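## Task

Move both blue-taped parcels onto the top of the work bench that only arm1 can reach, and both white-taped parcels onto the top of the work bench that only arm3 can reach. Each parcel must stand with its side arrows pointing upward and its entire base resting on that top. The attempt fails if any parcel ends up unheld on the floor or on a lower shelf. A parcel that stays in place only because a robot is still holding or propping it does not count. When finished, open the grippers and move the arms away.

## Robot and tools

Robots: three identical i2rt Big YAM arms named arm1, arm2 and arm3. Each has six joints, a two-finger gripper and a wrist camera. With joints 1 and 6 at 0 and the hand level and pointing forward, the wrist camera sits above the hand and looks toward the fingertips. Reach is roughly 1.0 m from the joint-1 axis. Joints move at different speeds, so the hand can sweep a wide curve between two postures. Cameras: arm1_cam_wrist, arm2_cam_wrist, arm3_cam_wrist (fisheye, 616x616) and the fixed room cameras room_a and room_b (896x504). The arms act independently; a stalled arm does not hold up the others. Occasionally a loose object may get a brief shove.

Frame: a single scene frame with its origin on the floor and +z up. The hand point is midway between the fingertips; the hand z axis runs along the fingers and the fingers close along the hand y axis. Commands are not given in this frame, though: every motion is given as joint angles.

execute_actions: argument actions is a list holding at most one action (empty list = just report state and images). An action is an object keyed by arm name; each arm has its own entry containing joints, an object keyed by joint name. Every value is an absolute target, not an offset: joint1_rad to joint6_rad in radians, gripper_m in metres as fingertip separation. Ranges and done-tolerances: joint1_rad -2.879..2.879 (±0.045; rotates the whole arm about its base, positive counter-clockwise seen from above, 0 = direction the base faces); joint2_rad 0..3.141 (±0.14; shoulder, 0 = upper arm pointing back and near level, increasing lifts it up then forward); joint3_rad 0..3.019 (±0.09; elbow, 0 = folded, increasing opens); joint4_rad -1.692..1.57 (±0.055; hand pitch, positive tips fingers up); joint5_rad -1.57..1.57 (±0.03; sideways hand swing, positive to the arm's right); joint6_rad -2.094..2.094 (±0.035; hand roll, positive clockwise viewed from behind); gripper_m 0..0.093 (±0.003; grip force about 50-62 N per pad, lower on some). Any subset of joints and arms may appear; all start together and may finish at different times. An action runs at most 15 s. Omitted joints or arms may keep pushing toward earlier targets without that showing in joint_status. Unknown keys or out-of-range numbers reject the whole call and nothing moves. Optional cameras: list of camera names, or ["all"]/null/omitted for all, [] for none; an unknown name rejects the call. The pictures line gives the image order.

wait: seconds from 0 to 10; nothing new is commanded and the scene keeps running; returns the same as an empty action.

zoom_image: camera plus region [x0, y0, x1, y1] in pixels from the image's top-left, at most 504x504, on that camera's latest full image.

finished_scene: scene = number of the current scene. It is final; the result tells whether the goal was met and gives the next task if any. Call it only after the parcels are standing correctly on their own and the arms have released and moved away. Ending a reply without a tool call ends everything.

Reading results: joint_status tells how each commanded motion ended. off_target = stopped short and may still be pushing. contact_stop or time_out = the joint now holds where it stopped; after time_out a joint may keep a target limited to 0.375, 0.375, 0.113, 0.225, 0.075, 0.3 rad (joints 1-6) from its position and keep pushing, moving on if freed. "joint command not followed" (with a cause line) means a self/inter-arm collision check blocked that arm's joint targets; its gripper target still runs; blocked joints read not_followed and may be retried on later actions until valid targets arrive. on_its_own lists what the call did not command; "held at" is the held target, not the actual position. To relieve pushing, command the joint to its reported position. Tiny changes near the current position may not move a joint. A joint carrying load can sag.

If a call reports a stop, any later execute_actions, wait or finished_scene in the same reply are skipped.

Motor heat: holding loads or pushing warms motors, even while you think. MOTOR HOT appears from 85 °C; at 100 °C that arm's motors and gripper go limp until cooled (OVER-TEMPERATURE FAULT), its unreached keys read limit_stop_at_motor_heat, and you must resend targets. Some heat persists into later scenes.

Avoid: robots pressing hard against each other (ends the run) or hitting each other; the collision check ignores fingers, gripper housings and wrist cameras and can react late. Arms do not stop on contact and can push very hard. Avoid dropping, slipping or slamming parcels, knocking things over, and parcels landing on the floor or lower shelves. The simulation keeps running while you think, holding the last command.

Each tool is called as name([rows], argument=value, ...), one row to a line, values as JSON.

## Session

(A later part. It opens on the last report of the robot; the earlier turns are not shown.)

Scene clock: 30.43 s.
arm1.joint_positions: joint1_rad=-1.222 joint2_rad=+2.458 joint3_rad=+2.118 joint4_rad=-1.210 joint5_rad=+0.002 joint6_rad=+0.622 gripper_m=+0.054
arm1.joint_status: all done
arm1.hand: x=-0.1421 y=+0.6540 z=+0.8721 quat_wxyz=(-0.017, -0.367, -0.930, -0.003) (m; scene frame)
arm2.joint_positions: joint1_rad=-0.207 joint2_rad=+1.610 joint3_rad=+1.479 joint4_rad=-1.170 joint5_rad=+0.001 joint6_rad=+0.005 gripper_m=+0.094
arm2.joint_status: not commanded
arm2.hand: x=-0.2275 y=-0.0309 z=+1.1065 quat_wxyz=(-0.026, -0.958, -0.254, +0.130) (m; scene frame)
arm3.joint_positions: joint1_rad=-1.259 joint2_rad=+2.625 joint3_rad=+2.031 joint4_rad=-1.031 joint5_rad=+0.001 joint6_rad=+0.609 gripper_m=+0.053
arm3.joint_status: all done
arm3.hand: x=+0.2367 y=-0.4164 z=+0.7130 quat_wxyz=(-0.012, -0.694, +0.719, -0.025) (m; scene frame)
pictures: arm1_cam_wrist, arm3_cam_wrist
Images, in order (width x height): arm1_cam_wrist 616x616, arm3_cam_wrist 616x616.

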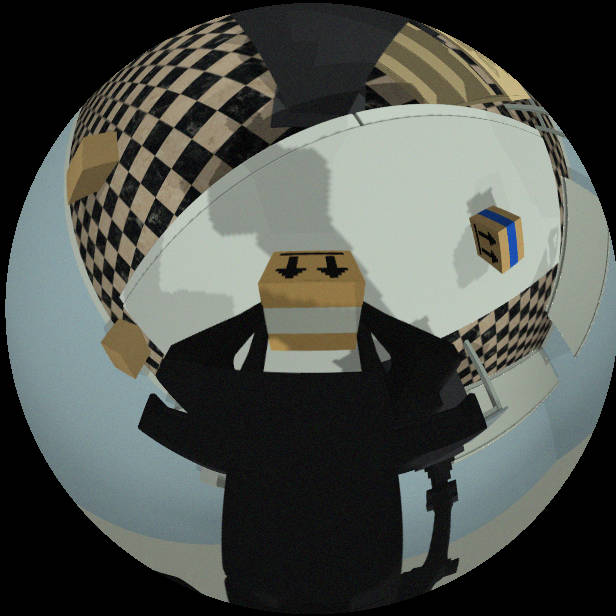

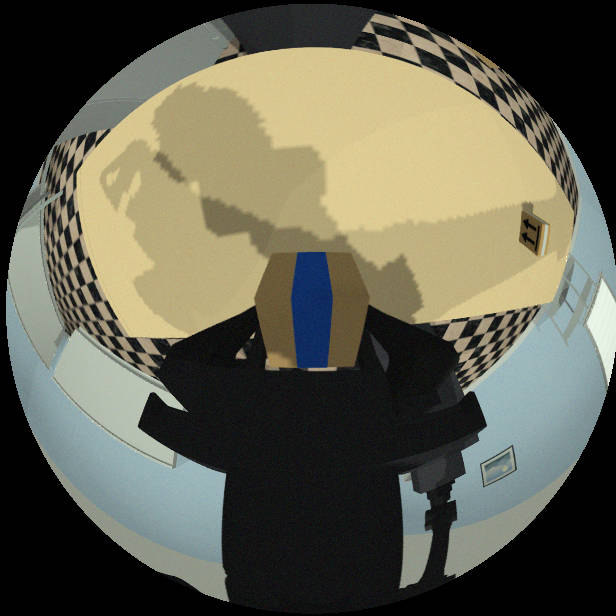

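execute_actions([
  {"arm1":{"joints":{"joint2_rad":2.57,"joint3_rad":2.17,"joint4_rad":-1.14}},"arm3":{"joints":{"joint2_rad":2.79,"joint3_rad":2.295,"joint4_rad":-1.01}}},
], cameras=["arm1_cam_wrist","arm3_cam_wrist"])

Scene clock: 32.37 s.
arm1.joint_positions: joint1_rad=-1.222 joint2_rad=+2.546 joint3_rad=+2.132 joint4_rad=-1.149 joint5_rad=+0.001 joint6_rad=+0.622 gripper_m=+0.054
arm1.joint_status: all done
arm1.hand: x=-0.1397 y=+0.6538 z=+0.8157 quat_wxyz=(-0.011, -0.367, -0.930, -0.002) (m; scene frame)
arm2.joint_positions: joint1_rad=-0.207 joint2_rad=+1.610 joint3_rad=+1.479 joint4_rad=-1.170 joint5_rad=+0.001 joint6_rad=+0.005 gripper_m=+0.094
arm2.joint_status: not commanded
arm2.hand: x=-0.2275 y=-0.0309 z=+1.1065 quat_wxyz=(-0.026, -0.958, -0.254, +0.130) (m; scene frame)
arm3.joint_positions: joint1_rad=-1.259 joint2_rad=+2.789 joint3_rad=+2.238 joint4_rad=-1.017 joint5_rad=+0.001 joint6_rad=+0.609 gripper_m=+0.053
arm3.joint_status: all done
arm3.hand: x=+0.2150 y=-0.3841 z=+0.6654 quat_wxyz=(-0.006, -0.694, +0.719, +0.003) (m; scene frame)
pictures: arm1_cam_wrist, arm3_cam_wrist
Images, in order (width x height): arm1_cam_wrist 616x616, arm3_cam_wrist 616x616.

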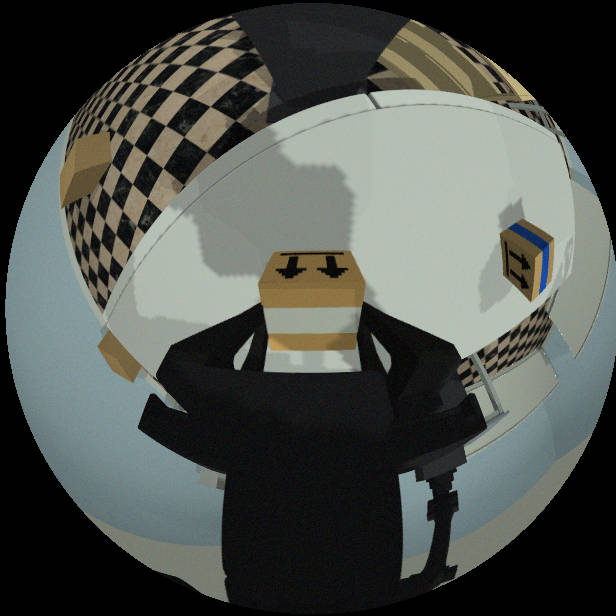

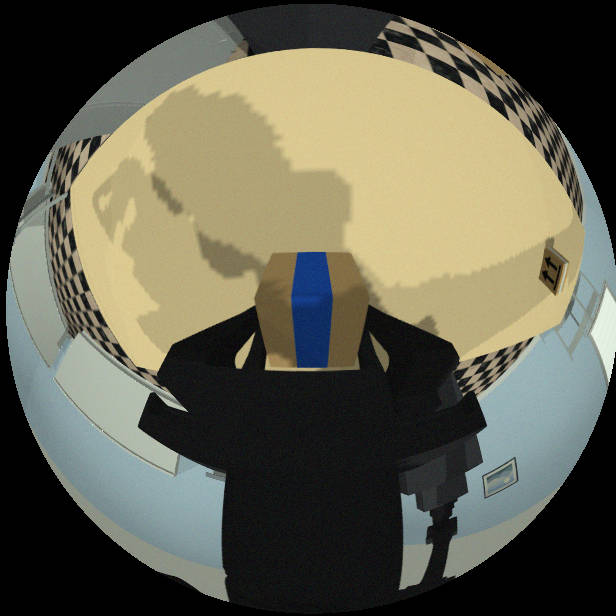

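execute_actions([
  {"arm1":{"joints":{"joint2_rad":2.585}},"arm3":{"joints":{"joint2_rad":2.815,"joint4_rad":-0.995}}},
], cameras=[])

Scene clock: 33.50 s.
arm1.joint_positions: joint1_rad=-1.222 joint2_rad=+2.546 joint3_rad=+2.132 joint4_rad=-1.149 joint5_rad=+0.001 joint6_rad=+0.622 gripper_m=+0.054
arm1.joint_status: all done
arm1.hand: x=-0.1398 y=+0.6538 z=+0.8155 quat_wxyz=(-0.010, -0.367, -0.930, -0.002) (m; scene frame)
arm2.joint_positions: joint1_rad=-0.207 joint2_rad=+1.610 joint3_rad=+1.479 joint4_rad=-1.170 joint5_rad=+0.001 joint6_rad=+0.005 gripper_m=+0.094
arm2.joint_status: not commanded
arm2.hand: x=-0.2275 y=-0.0309 z=+1.1065 quat_wxyz=(-0.026, -0.958, -0.254, +0.130) (m; scene frame)
arm3.joint_positions: joint1_rad=-1.259 joint2_rad=+2.796 joint3_rad=+2.238 joint4_rad=-1.007 joint5_rad=+0.001 joint6_rad=+0.609 gripper_m=+0.053
arm3.joint_status: all done
arm3.hand: x=+0.2151 y=-0.3844 z=+0.6605 quat_wxyz=(-0.006, -0.694, +0.719, +0.004) (m; scene frame)
pictures: none
No camera images: the call's "cameras" was empty. Leave "cameras" out to get every camera's image.

execute_actions([
  {"arm1":{"joints":{"gripper_m":0.093}},"arm3":{"joints":{"joint2_rad":2.84}}},
], cameras=["arm1_cam_wrist"])

Scene clock: 35.17 s.
arm1.joint_positions: joint1_rad=-1.222 joint2_rad=+2.546 joint3_rad=+2.132 joint4_rad=-1.149 joint5_rad=+0.001 joint6_rad=+0.622 gripper_m=+0.093
arm1.joint_status: all done
arm1.hand: x=-0.1398 y=+0.6538 z=+0.8155 quat_wxyz=(-0.010, -0.367, -0.930, -0.002) (m; scene frame)
arm2.joint_positions: joint1_rad=-0.207 joint2_rad=+1.610 joint3_rad=+1.479 joint4_rad=-1.170 joint5_rad=+0.001 joint6_rad=+0.005 gripper_m=+0.094
arm2.joint_status: not commanded
arm2.hand: x=-0.2275 y=-0.0309 z=+1.1065 quat_wxyz=(-0.026, -0.958, -0.254, +0.130) (m; scene frame)
arm3.joint_positions: joint1_rad=-1.259 joint2_rad=+2.813 joint3_rad=+2.247 joint4_rad=-1.005 joint5_rad=+0.000 joint6_rad=+0.609 gripper_m=+0.053
arm3.joint_status: all done
arm3.hand: x=+0.2161 y=-0.3863 z=+0.6514 quat_wxyz=(-0.007, -0.694, +0.720, +0.001) (m; scene frame)
pictures: arm1_cam_wrist
Images, in order (width x height): arm1_cam_wrist 616x616.

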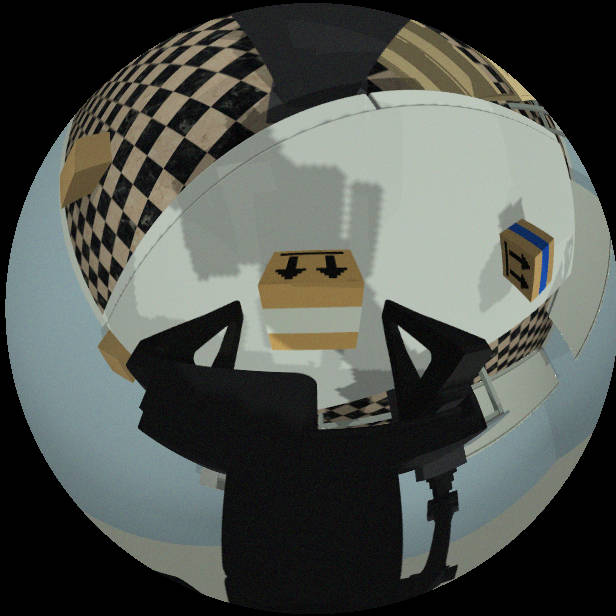

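execute_actions([
  {"arm1":{"joints":{"joint2_rad":2.36,"joint4_rad":-1.3}},"arm3":{"joints":{"gripper_m":0.093}}},
], cameras=["arm3_cam_wrist"])

Scene clock: 37.47 s.
arm1.joint_positions: joint1_rad=-1.222 joint2_rad=+2.334 joint3_rad=+2.142 joint4_rad=-1.290 joint5_rad=+0.001 joint6_rad=+0.622 gripper_m=+0.093
arm1.joint_status: all done
arm1.hand: x=-0.1373 y=+0.6535 z=+0.9679 quat_wxyz=(-0.050, -0.366, -0.929, -0.012) (m; scene frame)
arm2.joint_positions: joint1_rad=-0.207 joint2_rad=+1.610 joint3_rad=+1.479 joint4_rad=-1.170 joint5_rad=+0.001 joint6_rad=+0.005 gripper_m=+0.094
arm2.joint_status: not commanded
arm2.hand: x=-0.2275 y=-0.0309 z=+1.1065 quat_wxyz=(-0.026, -0.958, -0.254, +0.130) (m; scene frame)
arm3.joint_positions: joint1_rad=-1.259 joint2_rad=+2.814 joint3_rad=+2.247 joint4_rad=-1.005 joint5_rad=+0.000 joint6_rad=+0.609 gripper_m=+0.093
arm3.joint_status: all done
arm3.hand: x=+0.2164 y=-0.3868 z=+0.6504 quat_wxyz=(-0.007, -0.694, +0.720, +0.001) (m; scene frame)
pictures: arm3_cam_wrist
Images, in order (width x height): arm3_cam_wrist 616x616.

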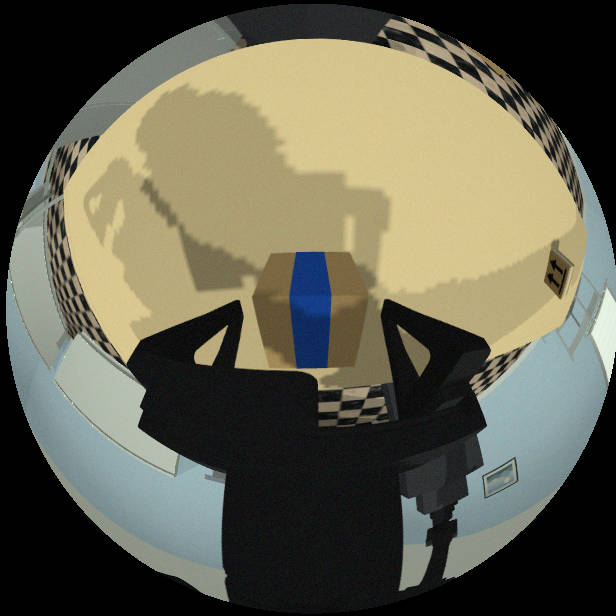

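execute_actions([
  {"arm1":{"joints":{"joint1_rad":-1.567,"joint2_rad":2.26,"joint3_rad":1.81,"joint4_rad":-1.1,"joint6_rad":-0.336}},"arm3":{"joints":{"joint2_rad":2.5,"joint4_rad":-1.1}}},
], cameras=["arm1_cam_wrist"])

Scene clock: 40.40 s.
arm1.joint_positions: joint1_rad=-1.557 joint2_rad=+2.267 joint3_rad=+1.811 joint4_rad=-1.110 joint5_rad=+0.000 joint6_rad=-0.326 gripper_m=+0.093
arm1.joint_status: all done
arm1.hand: x=-0.2688 y=+0.4521 z=+0.8907 quat_wxyz=(-0.009, -0.069, -0.998, +0.001) (m; scene frame)
arm2.joint_positions: joint1_rad=-0.207 joint2_rad=+1.610 joint3_rad=+1.479 joint4_rad=-1.170 joint5_rad=+0.001 joint6_rad=+0.005 gripper_m=+0.094
arm2.joint_status: not commanded
arm2.hand: x=-0.2275 y=-0.0309 z=+1.1065 quat_wxyz=(-0.026, -0.958, -0.254, +0.130) (m; scene frame)
arm3.joint_positions: joint1_rad=-1.259 joint2_rad=+2.494 joint3_rad=+2.286 joint4_rad=-1.092 joint5_rad=+0.000 joint6_rad=+0.609 gripper_m=+0.093
arm3.joint_status: all done
arm3.hand: x=+0.1759 y=-0.3172 z=+0.9031 quat_wxyz=(+0.019, -0.687, +0.714, +0.134) (m; scene frame)
pictures: arm1_cam_wrist
Images, in order (width x height): arm1_cam_wrist 616x616.

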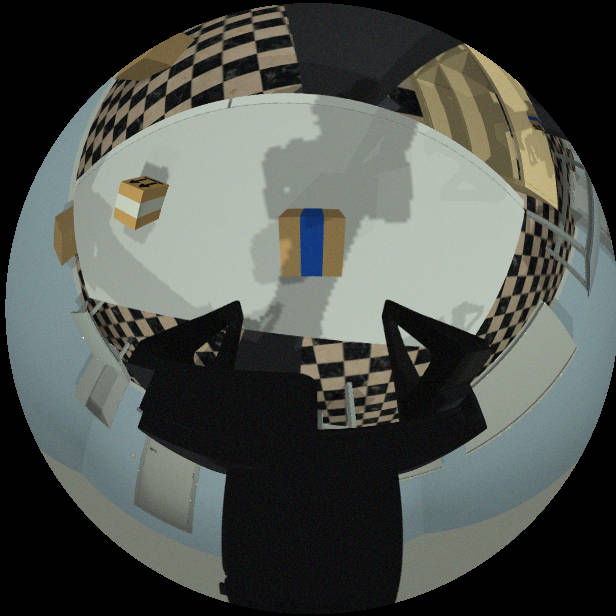

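execute_actions([
  {"arm1":{"joints":{"joint1_rad":-1.555,"joint2_rad":2.43,"joint3_rad":1.915,"joint4_rad":-1.03}},"arm3":{"joints":{"joint1_rad":-1.85,"joint2_rad":2.2,"joint3_rad":1.6,"joint4_rad":0.4,"joint6_rad":0}}},
], cameras=["arm1_cam_wrist"])

Scene clock: 43.90 s.
arm1.joint_positions: joint1_rad=-1.557 joint2_rad=+2.417 joint3_rad=+1.881 joint4_rad=-1.036 joint5_rad=+0.000 joint6_rad=-0.327 gripper_m=+0.093
arm1.joint_status: all done
arm1.hand: x=-0.2518 y=+0.4439 z=+0.8174 quat_wxyz=(-0.006, -0.068, -0.998, +0.000) (m; scene frame)
arm2.joint_positions: joint1_rad=-0.207 joint2_rad=+1.610 joint3_rad=+1.479 joint4_rad=-1.170 joint5_rad=+0.001 joint6_rad=+0.005 gripper_m=+0.094
arm2.joint_status: not commanded
arm2.hand: x=-0.2275 y=-0.0309 z=+1.1065 quat_wxyz=(-0.026, -0.958, -0.254, +0.130) (m; scene frame)
arm3.joint_positions: joint1_rad=-1.846 joint2_rad=+2.205 joint3_rad=+1.592 joint4_rad=+0.379 joint5_rad=+0.001 joint6_rad=+0.012 gripper_m=+0.093
arm3.joint_status: all done
arm3.hand: x=+0.6256 y=-0.1395 z=+1.0254 quat_wxyz=(+0.433, -0.546, +0.567, +0.439) (m; scene frame)
pictures: arm1_cam_wrist
Images, in order (width x height): arm1_cam_wrist 616x616.

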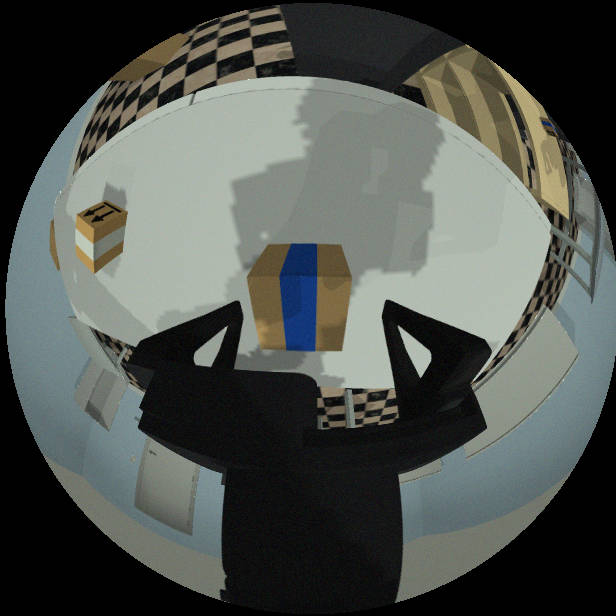

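execute_actions([
  {"arm1":{"joints":{"joint1_rad":-1.538,"joint2_rad":2.465,"joint4_rad":-1.01}},"arm3":{"joints":{"joint2_rad":2.38,"joint3_rad":0.91,"joint4_rad":0.99}}},
], cameras=["arm1_cam_wrist","arm3_cam_wrist"])

Scene clock: 46.30 s.
arm1.joint_positions: joint1_rad=-1.548 joint2_rad=+2.422 joint3_rad=+1.881 joint4_rad=-1.023 joint5_rad=+0.000 joint6_rad=-0.327 gripper_m=+0.093
arm1.joint_status: all done
arm1.hand: x=-0.2472 y=+0.4483 z=+0.8142 quat_wxyz=(-0.010, -0.064, -0.998, +0.002) (m; scene frame)
arm2.joint_positions: joint1_rad=-0.207 joint2_rad=+1.610 joint3_rad=+1.479 joint4_rad=-1.170 joint5_rad=+0.001 joint6_rad=+0.005 gripper_m=+0.094
arm2.joint_status: not commanded
arm2.hand: x=-0.2275 y=-0.0309 z=+1.1065 quat_wxyz=(-0.026, -0.958, -0.254, +0.130) (m; scene frame)
arm3.joint_positions: joint1_rad=-1.846 joint2_rad=+2.402 joint3_rad=+0.913 joint4_rad=+0.970 joint5_rad=+0.001 joint6_rad=+0.012 gripper_m=+0.093
arm3.joint_status: all done
arm3.hand: x=+0.6184 y=-0.4023 z=+0.7414 quat_wxyz=(+0.349, -0.603, +0.623, +0.356) (m; scene frame)
pictures: arm1_cam_wrist, arm3_cam_wrist
Images, in order (width x height): arm1_cam_wrist 616x616, arm3_cam_wrist 616x616.

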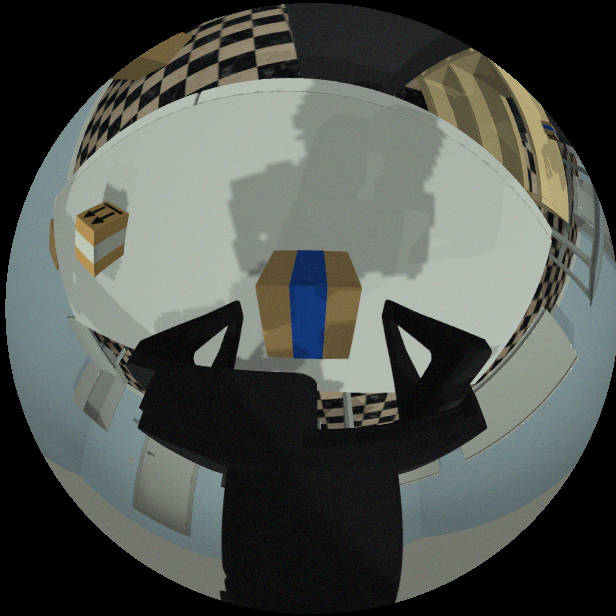

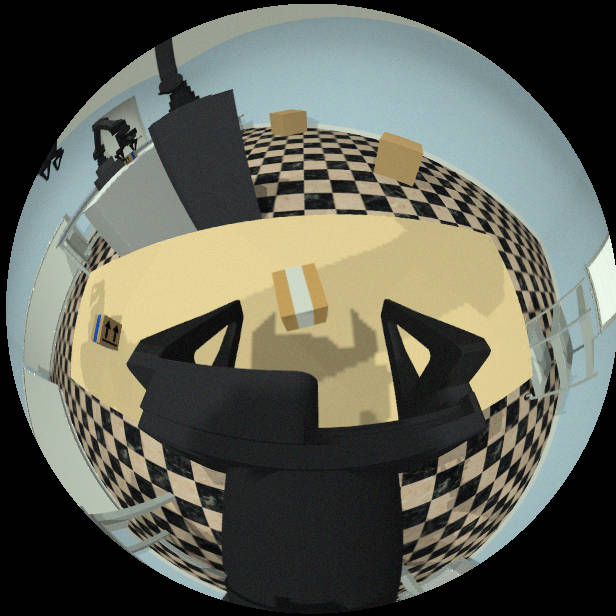

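execute_actions([
  {"arm1":{"joints":{"gripper_m":0.04}},"arm3":{"joints":{"joint1_rad":-1.82,"joint2_rad":2.6,"joint3_rad":1.2,"joint4_rad":0.95}}},
], cameras=["arm3_cam_wrist"])

Scene clock: 48.03 s.
arm1.joint_positions: joint1_rad=-1.548 joint2_rad=+2.422 joint3_rad=+1.881 joint4_rad=-1.022 joint5_rad=+0.000 joint6_rad=-0.327 gripper_m=+0.052
arm1.joint_status: gripper_m off_target (ended at +0.052, target +0.040)
arm1.hand: x=-0.2471 y=+0.4482 z=+0.8142 quat_wxyz=(-0.011, -0.064, -0.998, +0.002) (m; scene frame)
arm2.joint_positions: joint1_rad=-0.207 joint2_rad=+1.610 joint3_rad=+1.479 joint4_rad=-1.170 joint5_rad=+0.001 joint6_rad=+0.005 gripper_m=+0.094
arm2.joint_status: not commanded
arm2.hand: x=-0.2275 y=-0.0309 z=+1.1065 quat_wxyz=(-0.026, -0.958, -0.254, +0.130) (m; scene frame)
arm3.joint_positions: joint1_rad=-1.827 joint2_rad=+2.598 joint3_rad=+1.176 joint4_rad=+0.957 joint5_rad=+0.001 joint6_rad=+0.012 gripper_m=+0.093
arm3.joint_status: all done
arm3.hand: x=+0.6061 y=-0.3370 z=+0.6887 quat_wxyz=(+0.362, -0.599, +0.608, +0.376) (m; scene frame)
pictures: arm3_cam_wrist
Images, in order (width x height): arm3_cam_wrist 616x616.

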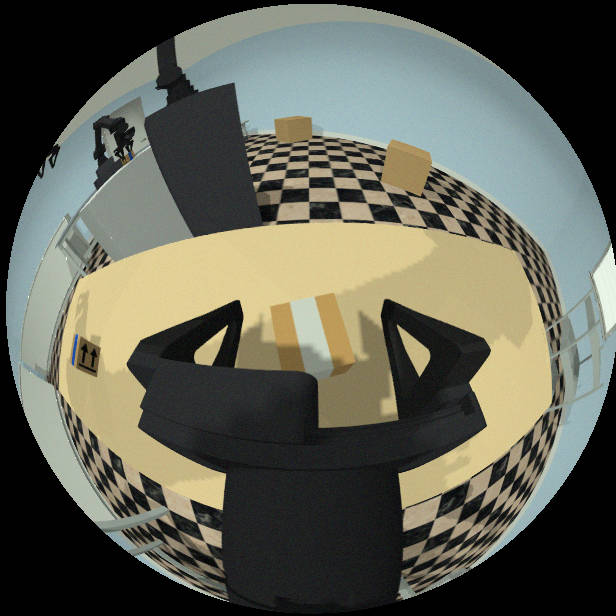

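execute_actions([
  {"arm1":{"joints":{"joint2_rad":2.15,"joint4_rad":-1.28}},"arm3":{"joints":{"joint2_rad":2.655,"joint4_rad":0.97}}},
], cameras=["arm3_cam_wrist"])

Scene clock: 49.97 s.
arm1.joint_positions: joint1_rad=-1.548 joint2_rad=+2.119 joint3_rad=+1.894 joint4_rad=-1.269 joint5_rad=+0.000 joint6_rad=-0.327 gripper_m=+0.052
arm1.joint_status: all done
arm1.hand: x=-0.2613 y=+0.4542 z=+1.0149 quat_wxyz=(-0.042, -0.064, -0.997, +0.015) (m; scene frame)
arm2.joint_positions: joint1_rad=-0.207 joint2_rad=+1.610 joint3_rad=+1.479 joint4_rad=-1.170 joint5_rad=+0.001 joint6_rad=+0.005 gripper_m=+0.094
arm2.joint_status: not commanded
arm2.hand: x=-0.2275 y=-0.0309 z=+1.1065 quat_wxyz=(-0.026, -0.958, -0.254, +0.130) (m; scene frame)
arm3.joint_positions: joint1_rad=-1.827 joint2_rad=+2.645 joint3_rad=+1.183 joint4_rad=+0.957 joint5_rad=+0.001 joint6_rad=+0.012 gripper_m=+0.093
arm3.joint_status: all done
arm3.hand: x=+0.6058 y=-0.3509 z=+0.6612 quat_wxyz=(+0.350, -0.606, +0.615, +0.364) (m; scene frame)
pictures: arm3_cam_wrist
Images, in order (width x height): arm3_cam_wrist 616x616.

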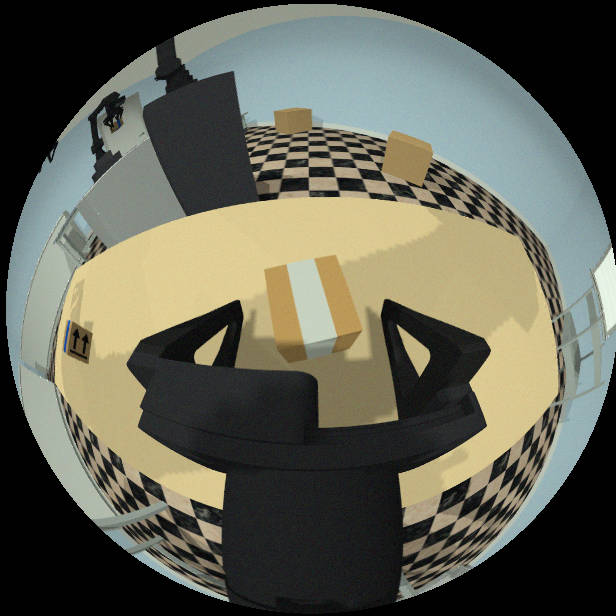

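execute_actions([
  {"arm1":{"joints":{"joint1_rad":1.5,"joint6_rad":0}},"arm3":{"joints":{"gripper_m":0.04}}},
], cameras=["arm3_cam_wrist","arm1_cam_wrist"])

Scene clock: 53.20 s.
arm1.joint_positions: joint1_rad=+1.509 joint2_rad=+2.129 joint3_rad=+1.894 joint4_rad=-1.269 joint5_rad=-0.002 joint6_rad=-0.009 gripper_m=+0.052
arm1.joint_status: all done
arm1.hand: x=-1.4340 y=+1.0909 z=+0.9914 quat_wxyz=(-0.009, +0.965, -0.262, -0.025) (m; scene frame)
arm2.joint_positions: joint1_rad=-0.207 joint2_rad=+1.610 joint3_rad=+1.479 joint4_rad=-1.170 joint5_rad=+0.001 joint6_rad=+0.005 gripper_m=+0.094
arm2.joint_status: not commanded
arm2.hand: x=-0.2275 y=-0.0309 z=+1.1065 quat_wxyz=(-0.026, -0.958, -0.254, +0.130) (m; scene frame)
arm3.joint_positions: joint1_rad=-1.827 joint2_rad=+2.645 joint3_rad=+1.183 joint4_rad=+0.957 joint5_rad=+0.000 joint6_rad=+0.011 gripper_m=+0.051
arm3.joint_status: gripper_m off_target (ended at +0.051, target +0.040)
arm3.hand: x=+0.6058 y=-0.3509 z=+0.6612 quat_wxyz=(+0.350, -0.606, +0.614, +0.364) (m; scene frame)
pictures: arm1_cam_wrist, arm3_cam_wrist
Images, in order (width x height): arm1_cam_wrist 616x616, arm3_cam_wrist 616x616.

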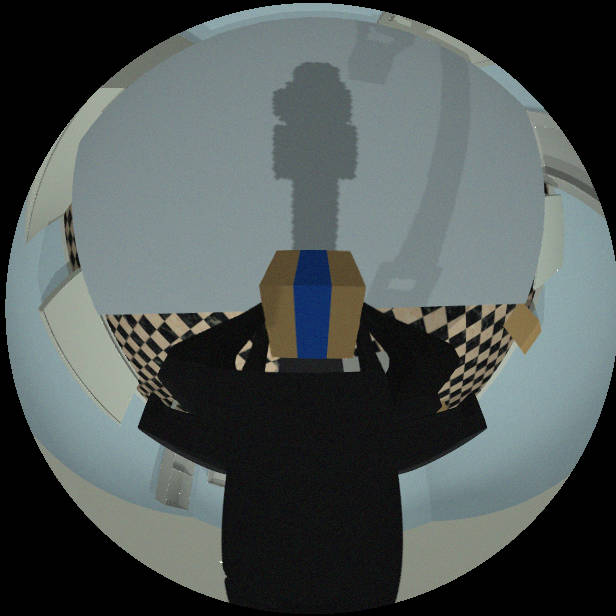

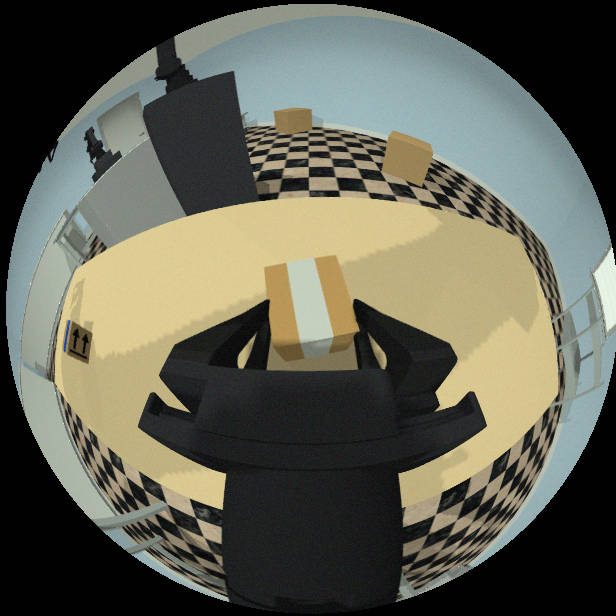

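execute_actions([
  {"arm1":{"joints":{"joint2_rad":2.36,"joint3_rad":1.92,"joint4_rad":-1.07}},"arm3":{"joints":{"gripper_m":0.093}},"arm2":{"joints":{"joint1_rad":-1.34,"joint2_rad":2.0,"joint3_rad":1.5,"joint4_rad":-1.07}}},
], cameras=["arm2_cam_wrist","arm1_cam_wrist"])

execute_actions([
  {"arm1":{"joints":{"joint2_rad":2.43,"joint4_rad":-1.04}},"arm3":{"joints":{"joint2_rad":2.57}}},
], cameras=[])

Scene clock: 56.47 s.
arm1.joint_positions: joint1_rad=+1.509 joint2_rad=+2.378 joint3_rad=+1.894 joint4_rad=-1.081 joint5_rad=-0.002 joint6_rad=-0.009 gripper_m=+0.052
arm1.joint_status: all done
arm1.hand: x=-1.4438 y=+1.0978 z=+0.8297 quat_wxyz=(-0.001, +0.965, -0.262, +0.004) (m; scene frame)
arm2.joint_positions: joint1_rad=-1.348 joint2_rad=+2.007 joint3_rad=+1.480 joint4_rad=-1.073 joint5_rad=+0.002 joint6_rad=+0.005 gripper_m=+0.094
arm2.joint_status: all done
arm2.hand: x=-0.2121 y=+0.5749 z=+0.9039 quat_wxyz=(+0.004, -0.951, +0.308, -0.010) (m; scene frame)
arm3.joint_positions: joint1_rad=-1.827 joint2_rad=+2.645 joint3_rad=+1.183 joint4_rad=+0.957 joint5_rad=+0.000 joint6_rad=+0.011 gripper_m=+0.093
arm3.joint_status: all done
arm3.hand: x=+0.6058 y=-0.3509 z=+0.6612 quat_wxyz=(+0.350, -0.606, +0.614, +0.364) (m; scene frame)
pictures: arm1_cam_wrist, arm2_cam_wrist
Images, in order (width x height): arm1_cam_wrist 616x616, arm2_cam_wrist 616x616.

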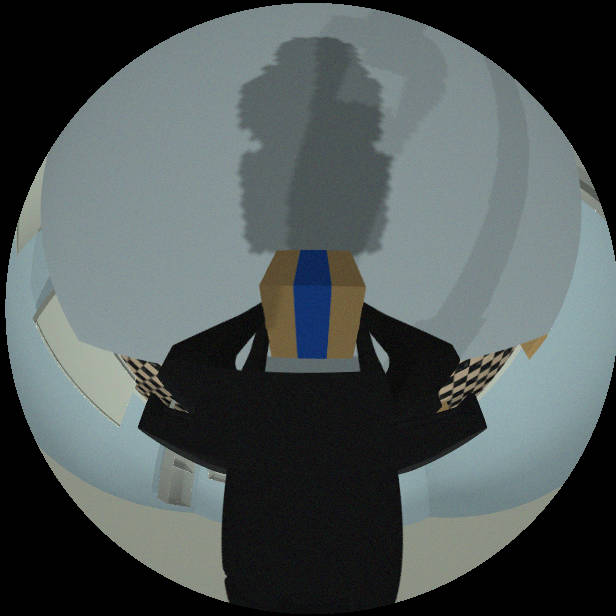

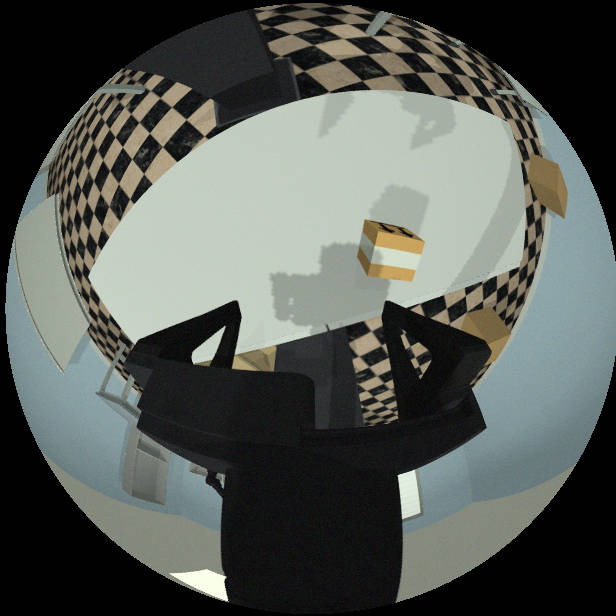

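Scene clock: 57.33 s.
arm1.joint_positions: joint1_rad=+1.509 joint2_rad=+2.394 joint3_rad=+1.894 joint4_rad=-1.052 joint5_rad=-0.002 joint6_rad=-0.009 gripper_m=+0.052
arm1.joint_status: all done
arm1.hand: x=-1.4468 y=+1.0996 z=+0.8186 quat_wxyz=(-0.002, +0.965, -0.262, -0.002) (m; scene frame)
arm2.joint_positions: joint1_rad=-1.348 joint2_rad=+2.007 joint3_rad=+1.480 joint4_rad=-1.073 joint5_rad=+0.002 joint6_rad=+0.005 gripper_m=+0.094
arm2.joint_status: not commanded
arm2.hand: x=-0.2121 y=+0.5749 z=+0.9039 quat_wxyz=(+0.004, -0.951, +0.308, -0.010) (m; scene frame)
arm3.joint_positions: joint1_rad=-1.827 joint2_rad=+2.579 joint3_rad=+1.183 joint4_rad=+0.957 joint5_rad=+0.000 joint6_rad=+0.011 gripper_m=+0.093
arm3.joint_status: all done
arm3.hand: x=+0.6062 y=-0.3272 z=+0.7026 quat_wxyz=(+0.370, -0.594, +0.602, +0.384) (m; scene frame)
pictures: none
No camera images: the call's "cameras" was empty. Leave "cameras" out to get every camera's image.

execute_actions([
  {"arm1":{"joints":{"joint2_rad":2.45}},"arm3":{"joints":{"joint1_rad":-1.89,"joint5_rad":-0.2,"joint6_rad":-0.13}},"arm2":{"joints":{"joint1_rad":-1.535,"joint6_rad":-0.08}}},
], cameras=["arm2_cam_wrist","arm3_cam_wrist"])

Scene clock: 59.73 s.
arm1.joint_positions: joint1_rad=+1.509 joint2_rad=+2.402 joint3_rad=+1.894 joint4_rad=-1.049 joint5_rad=-0.002 joint6_rad=-0.009 gripper_m=+0.052
arm1.joint_status: all done
arm1.hand: x=-1.4460 y=+1.0992 z=+0.8138 quat_wxyz=(-0.002, +0.965, -0.262, +0.000) (m; scene frame)
arm2.joint_positions: joint1_rad=-1.536 joint2_rad=+2.007 joint3_rad=+1.480 joint4_rad=-1.073 joint5_rad=+0.001 joint6_rad=-0.072 gripper_m=+0.094
arm2.joint_status: all done
arm2.hand: x=-0.1425 y=+0.6549 z=+0.9049 quat_wxyz=(+0.001, -0.933, +0.360, -0.009) (m; scene frame)
arm3.joint_positions: joint1_rad=-1.894 joint2_rad=+2.579 joint3_rad=+1.183 joint4_rad=+0.957 joint5_rad=-0.197 joint6_rad=-0.117 gripper_m=+0.093
arm3.joint_status: all done
arm3.hand: x=+0.6172 y=-0.3294 z=+0.7039 quat_wxyz=(+0.351, -0.645, +0.543, +0.408) (m; scene frame)
pictures: arm2_cam_wrist, arm3_cam_wrist
Images, in order (width x height): arm2_cam_wrist 616x616, arm3_cam_wrist 616x616.

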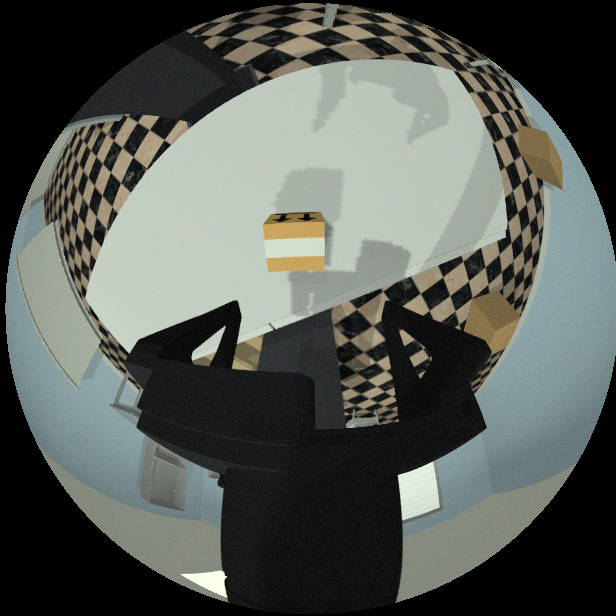

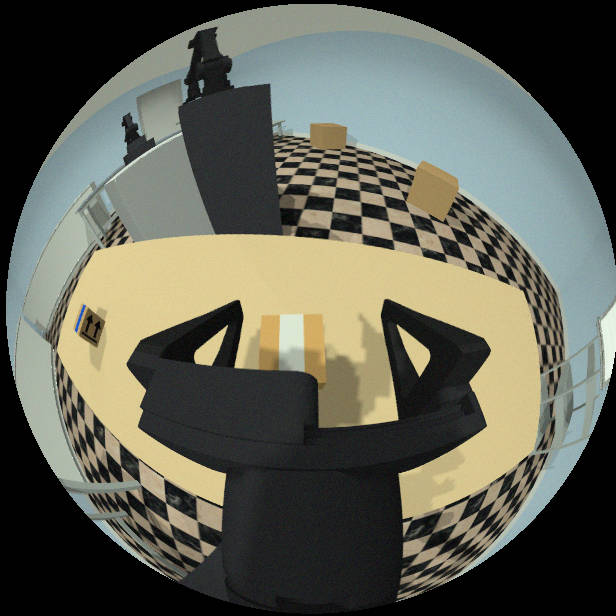

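execute_actions([
  {"arm1":{"joints":{"gripper_m":0.093}},"arm3":{"joints":{"joint1_rad":-1.87}},"arm2":{"joints":{"joint1_rad":-1.505,"joint2_rad":2.09,"joint3_rad":1.46,"joint4_rad":-0.92}}},
], cameras=["arm2_cam_wrist","arm3_cam_wrist"])

Scene clock: 61.80 s.
arm1.joint_positions: joint1_rad=+1.509 joint2_rad=+2.408 joint3_rad=+1.894 joint4_rad=-1.049 joint5_rad=-0.002 joint6_rad=-0.009 gripper_m=+0.093
arm1.joint_status: all done
arm1.hand: x=-1.4448 y=+1.0984 z=+0.8098 quat_wxyz=(-0.001, +0.965, -0.262, +0.003) (m; scene frame)
arm2.joint_positions: joint1_rad=-1.508 joint2_rad=+2.104 joint3_rad=+1.450 joint4_rad=-0.932 joint5_rad=+0.001 joint6_rad=-0.073 gripper_m=+0.094
arm2.joint_status: all done
arm2.hand: x=-0.1583 y=+0.6488 z=+0.8414 quat_wxyz=(+0.004, -0.938, +0.347, -0.003) (m; scene frame)
arm3.joint_positions: joint1_rad=-1.877 joint2_rad=+2.579 joint3_rad=+1.183 joint4_rad=+0.957 joint5_rad=-0.197 joint6_rad=-0.118 gripper_m=+0.093
arm3.joint_status: all done
arm3.hand: x=+0.6057 y=-0.3294 z=+0.7041 quat_wxyz=(+0.347, -0.650, +0.537, +0.411) (m; scene frame)
pictures: arm2_cam_wrist, arm3_cam_wrist
Images, in order (width x height): arm2_cam_wrist 616x616, arm3_cam_wrist 616x616.

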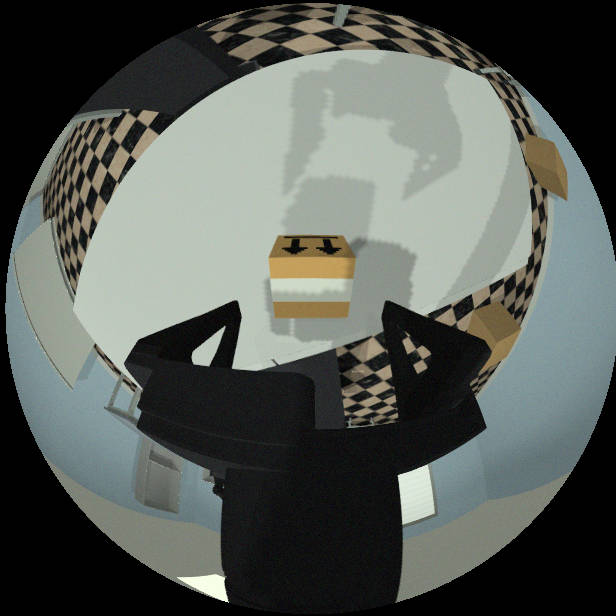

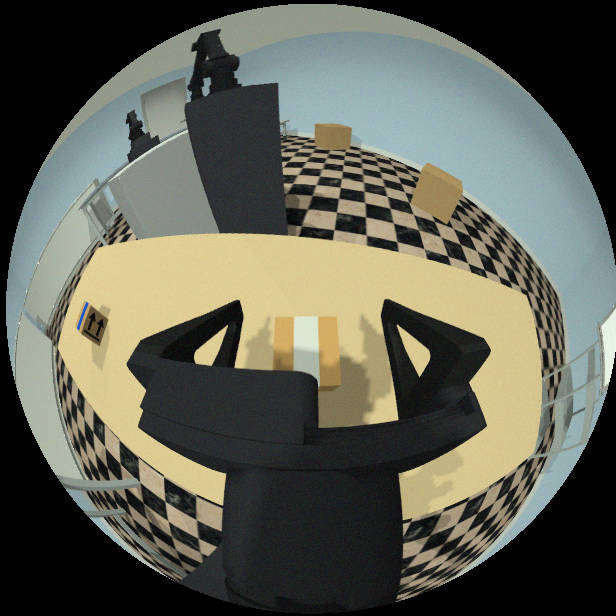

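execute_actions([
  {"arm1":{"joints":{"joint2_rad":2.0,"joint4_rad":-1.3}},"arm3":{"joints":{"joint2_rad":2.66}},"arm2":{"joints":{"joint2_rad":2.17,"joint4_rad":-0.855}}},
], cameras=["arm2_cam_wrist","arm3_cam_wrist"])

Scene clock: 63.87 s.
arm1.joint_positions: joint1_rad=+1.509 joint2_rad=+1.977 joint3_rad=+1.914 joint4_rad=-1.289 joint5_rad=-0.002 joint6_rad=-0.009 gripper_m=+0.093
arm1.joint_status: all done
arm1.hand: x=-1.4361 y=+1.0915 z=+1.0976 quat_wxyz=(-0.029, +0.960, -0.260, -0.099) (m; scene frame)
arm2.joint_positions: joint1_rad=-1.508 joint2_rad=+2.180 joint3_rad=+1.450 joint4_rad=-0.866 joint5_rad=+0.001 joint6_rad=-0.073 gripper_m=+0.094
arm2.joint_status: all done
arm2.hand: x=-0.1587 y=+0.6497 z=+0.7993 quat_wxyz=(+0.002, -0.938, +0.347, -0.007) (m; scene frame)
arm3.joint_positions: joint1_rad=-1.877 joint2_rad=+2.658 joint3_rad=+1.187 joint4_rad=+0.957 joint5_rad=-0.197 joint6_rad=-0.118 gripper_m=+0.093
arm3.joint_status: all done
arm3.hand: x=+0.6040 y=-0.3560 z=+0.6557 quat_wxyz=(+0.321, -0.662, +0.552, +0.392) (m; scene frame)
pictures: arm2_cam_wrist, arm3_cam_wrist
Images, in order (width x height): arm2_cam_wrist 616x616, arm3_cam_wrist 616x616.

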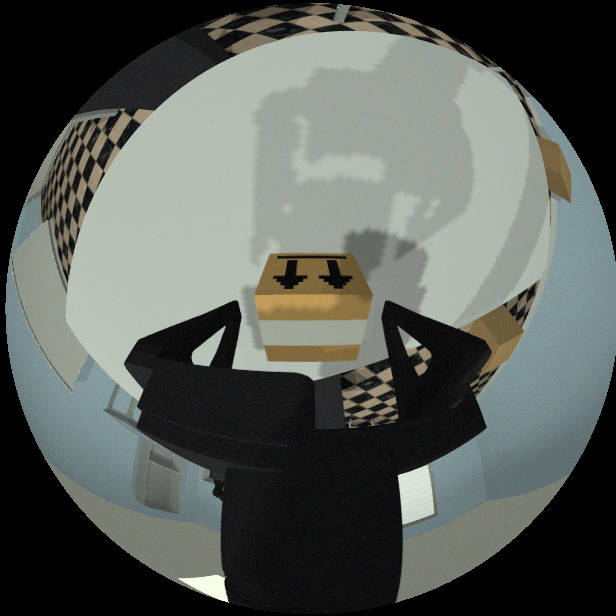

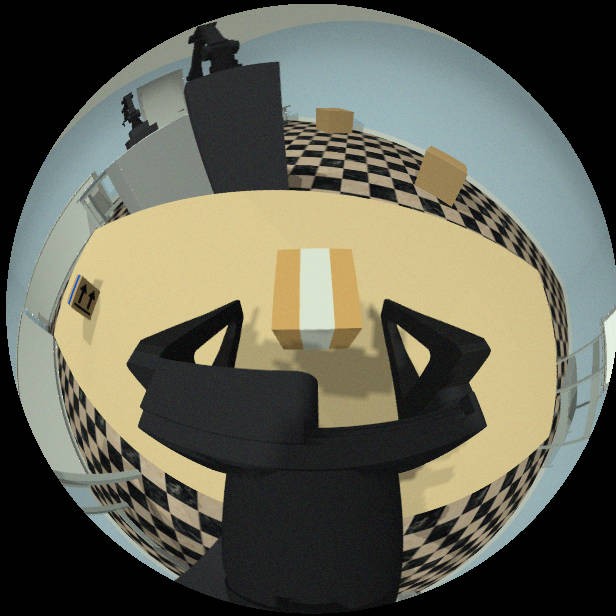

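execute_actions([
  {"arm3":{"joints":{"gripper_m":0.04}},"arm2":{"joints":{"gripper_m":0.04}},"arm1":{"joints":{"joint1_rad":0.3}}},
], cameras=[])

execute_actions([
  {"arm3":{"joints":{"joint2_rad":2.0,"joint4_rad":0.3}},"arm2":{"joints":{"joint2_rad":1.85,"joint4_rad":-1.17}}},
], cameras=["arm2_cam_wrist","arm3_cam_wrist"])

Scene clock: 66.53 s.
arm1.joint_positions: joint1_rad=+0.290 joint2_rad=+1.978 joint3_rad=+1.914 joint4_rad=-1.289 joint5_rad=+0.002 joint6_rad=-0.006 gripper_m=+0.093
arm1.joint_status: all done
arm1.hand: x=-0.7371 y=+1.4049 z=+1.1060 quat_wxyz=(-0.089, +0.637, -0.763, -0.063) (m; scene frame)
arm2.joint_positions: joint1_rad=-1.508 joint2_rad=+2.180 joint3_rad=+1.450 joint4_rad=-0.866 joint5_rad=+0.001 joint6_rad=-0.073 gripper_m=+0.055
arm2.joint_status: gripper_m off_target (ended at +0.055, target +0.040)
arm2.hand: x=-0.1588 y=+0.6496 z=+0.7993 quat_wxyz=(+0.002, -0.938, +0.346, -0.007) (m; scene frame)
arm3.joint_positions: joint1_rad=-1.877 joint2_rad=+2.658 joint3_rad=+1.187 joint4_rad=+0.957 joint5_rad=-0.197 joint6_rad=-0.119 gripper_m=+0.049
arm3.joint_status: gripper_m off_target (ended at +0.049, target +0.040)
arm3.hand: x=+0.6039 y=-0.3560 z=+0.6557 quat_wxyz=(+0.322, -0.662, +0.552, +0.392) (m; scene frame)
pictures: none
No camera images: the call's "cameras" was empty. Leave "cameras" out to get every camera's image.

Scene clock: 68.03 s.
arm1.joint_positions: joint1_rad=+0.290 joint2_rad=+1.978 joint3_rad=+1.914 joint4_rad=-1.289 joint5_rad=+0.002 joint6_rad=-0.006 gripper_m=+0.093
arm1.joint_status: not commanded
arm1.hand: x=-0.7371 y=+1.4049 z=+1.1060 quat_wxyz=(-0.089, +0.637, -0.763, -0.063) (m; scene frame)
arm2.joint_positions: joint1_rad=-1.508 joint2_rad=+1.858 joint3_rad=+1.444 joint4_rad=-1.160 joint5_rad=+0.001 joint6_rad=-0.073 gripper_m=+0.055
arm2.joint_status: all done
arm2.hand: x=-0.1371 y=+0.6261 z=+0.9720 quat_wxyz=(+0.006, -0.938, +0.346, +0.003) (m; scene frame)
arm3.joint_positions: joint1_rad=-1.877 joint2_rad=+1.991 joint3_rad=+1.187 joint4_rad=+0.306 joint5_rad=-0.197 joint6_rad=-0.119 gripper_m=+0.049
arm3.joint_status: all done
arm3.hand: x=+0.6113 y=-0.2752 z=+0.9658 quat_wxyz=(+0.327, -0.660, +0.548, +0.396) (m; scene frame)
pictures: arm2_cam_wrist, arm3_cam_wrist
Images, in order (width x height): arm2_cam_wrist 616x616, arm3_cam_wrist 616x616.

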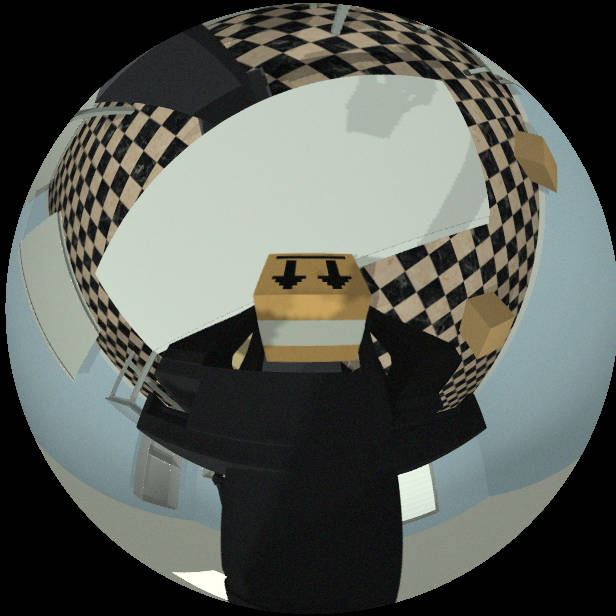

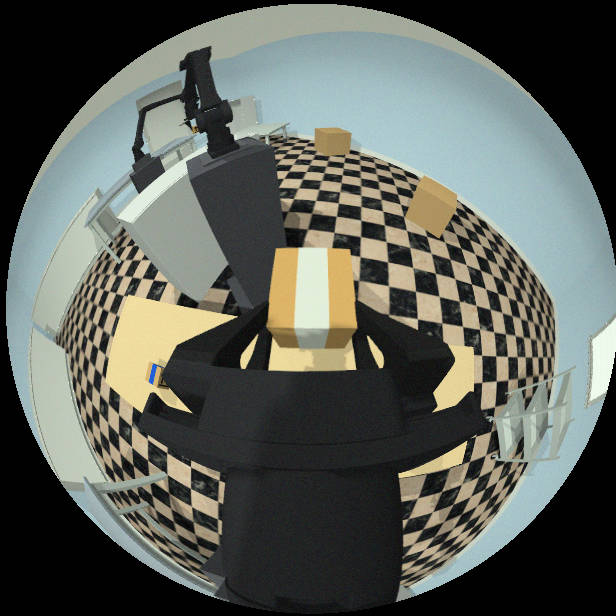

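execute_actions([
  {"arm3":{"joints":{"joint1_rad":1.15,"joint2_rad":2.2,"joint3_rad":2.0,"joint4_rad":-1.6,"joint5_rad":0,"joint6_rad":0}},"arm2":{"joints":{"joint1_rad":1.35,"joint6_rad":0.35}}},
], cameras=["arm2_cam_wrist","arm3_cam_wrist"])

Scene clock: 72.20 s.
arm1.joint_positions: joint1_rad=+0.290 joint2_rad=+1.978 joint3_rad=+1.914 joint4_rad=-1.289 joint5_rad=+0.002 joint6_rad=-0.006 gripper_m=+0.093
arm1.joint_status: not commanded
arm1.hand: x=-0.7371 y=+1.4049 z=+1.1060 quat_wxyz=(-0.089, +0.637, -0.763, -0.063) (m; scene frame)
arm2.joint_positions: joint1_rad=+1.358 joint2_rad=+1.858 joint3_rad=+1.444 joint4_rad=-1.160 joint5_rad=-0.002 joint6_rad=+0.342 gripper_m=+0.055
arm2.joint_status: all done
arm2.hand: x=+0.5154 y=-0.2288 z=+0.9555 quat_wxyz=(+0.008, -0.644, -0.765, -0.006) (m; scene frame)
arm3.joint_positions: joint1_rad=+1.152 joint2_rad=+2.209 joint3_rad=+1.987 joint4_rad=-1.588 joint5_rad=-0.002 joint6_rad=-0.012 gripper_m=+0.049
arm3.joint_status: all done
arm3.hand: x=+0.5166 y=-1.6013 z=+0.9906 quat_wxyz=(+0.077, -0.752, -0.649, -0.084) (m; scene frame)
pictures: arm2_cam_wrist, arm3_cam_wrist
Images, in order (width x height): arm2_cam_wrist 616x616, arm3_cam_wrist 616x616.

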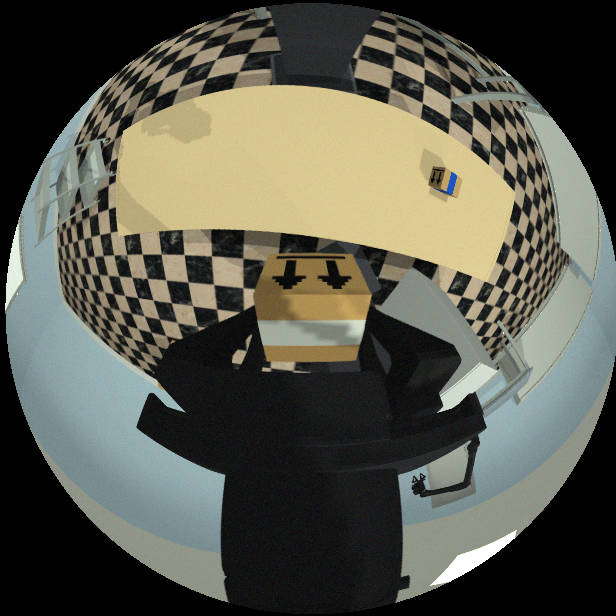

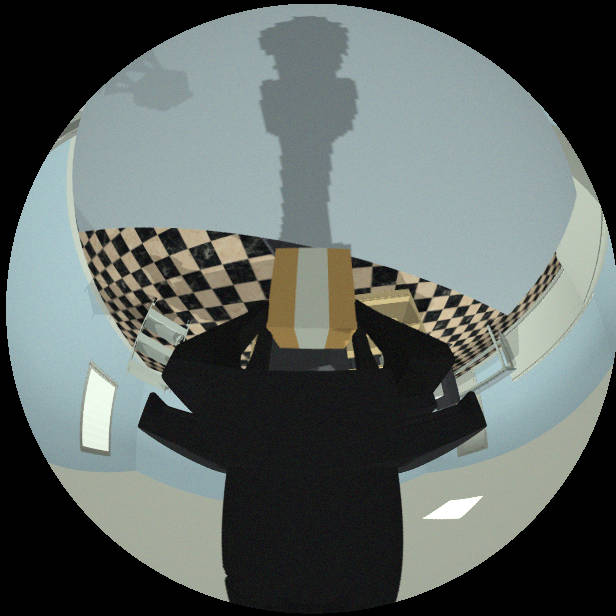

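execute_actions([
  {"arm3":{"joints":{"joint1_rad":0.9,"joint2_rad":2.5,"joint3_rad":2.16,"joint4_rad":-1.66}},"arm2":{"joints":{"joint2_rad":2.43,"joint3_rad":1.75,"joint4_rad":-0.83}}},
], cameras=["arm2_cam_wrist","arm3_cam_wrist"])

Scene clock: 74.53 s.
arm1.joint_positions: joint1_rad=+0.290 joint2_rad=+1.978 joint3_rad=+1.914 joint4_rad=-1.289 joint5_rad=+0.002 joint6_rad=-0.006 gripper_m=+0.093
arm1.joint_status: not commanded
arm1.hand: x=-0.7371 y=+1.4049 z=+1.1060 quat_wxyz=(-0.089, +0.637, -0.763, -0.063) (m; scene frame)
arm2.joint_positions: joint1_rad=+1.358 joint2_rad=+2.442 joint3_rad=+1.722 joint4_rad=-0.840 joint5_rad=-0.002 joint6_rad=+0.343 gripper_m=+0.055
arm2.joint_status: all done
arm2.hand: x=+0.5646 y=-0.3137 z=+0.7037 quat_wxyz=(+0.001, -0.644, -0.765, -0.004) (m; scene frame)
arm3.joint_positions: joint1_rad=+0.909 joint2_rad=+2.528 joint3_rad=+2.131 joint4_rad=-1.649 joint5_rad=+0.001 joint6_rad=-0.010 gripper_m=+0.049
arm3.joint_status: all done
arm3.hand: x=+0.3726 y=-1.5553 z=+0.8477 quat_wxyz=(+0.130, -0.809, -0.541, -0.189) (m; scene frame)
pictures: arm2_cam_wrist, arm3_cam_wrist
Images, in order (width x height): arm2_cam_wrist 616x616, arm3_cam_wrist 616x616.

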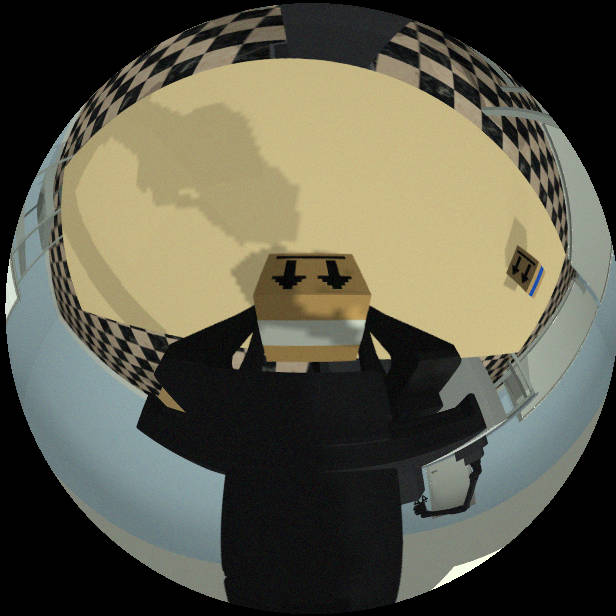

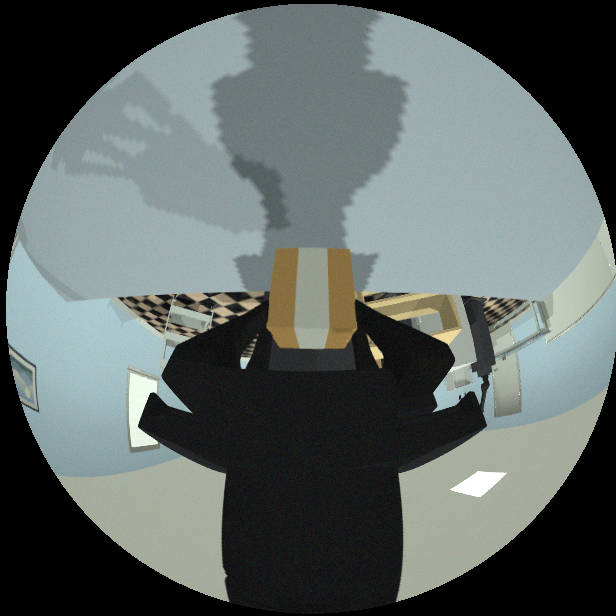

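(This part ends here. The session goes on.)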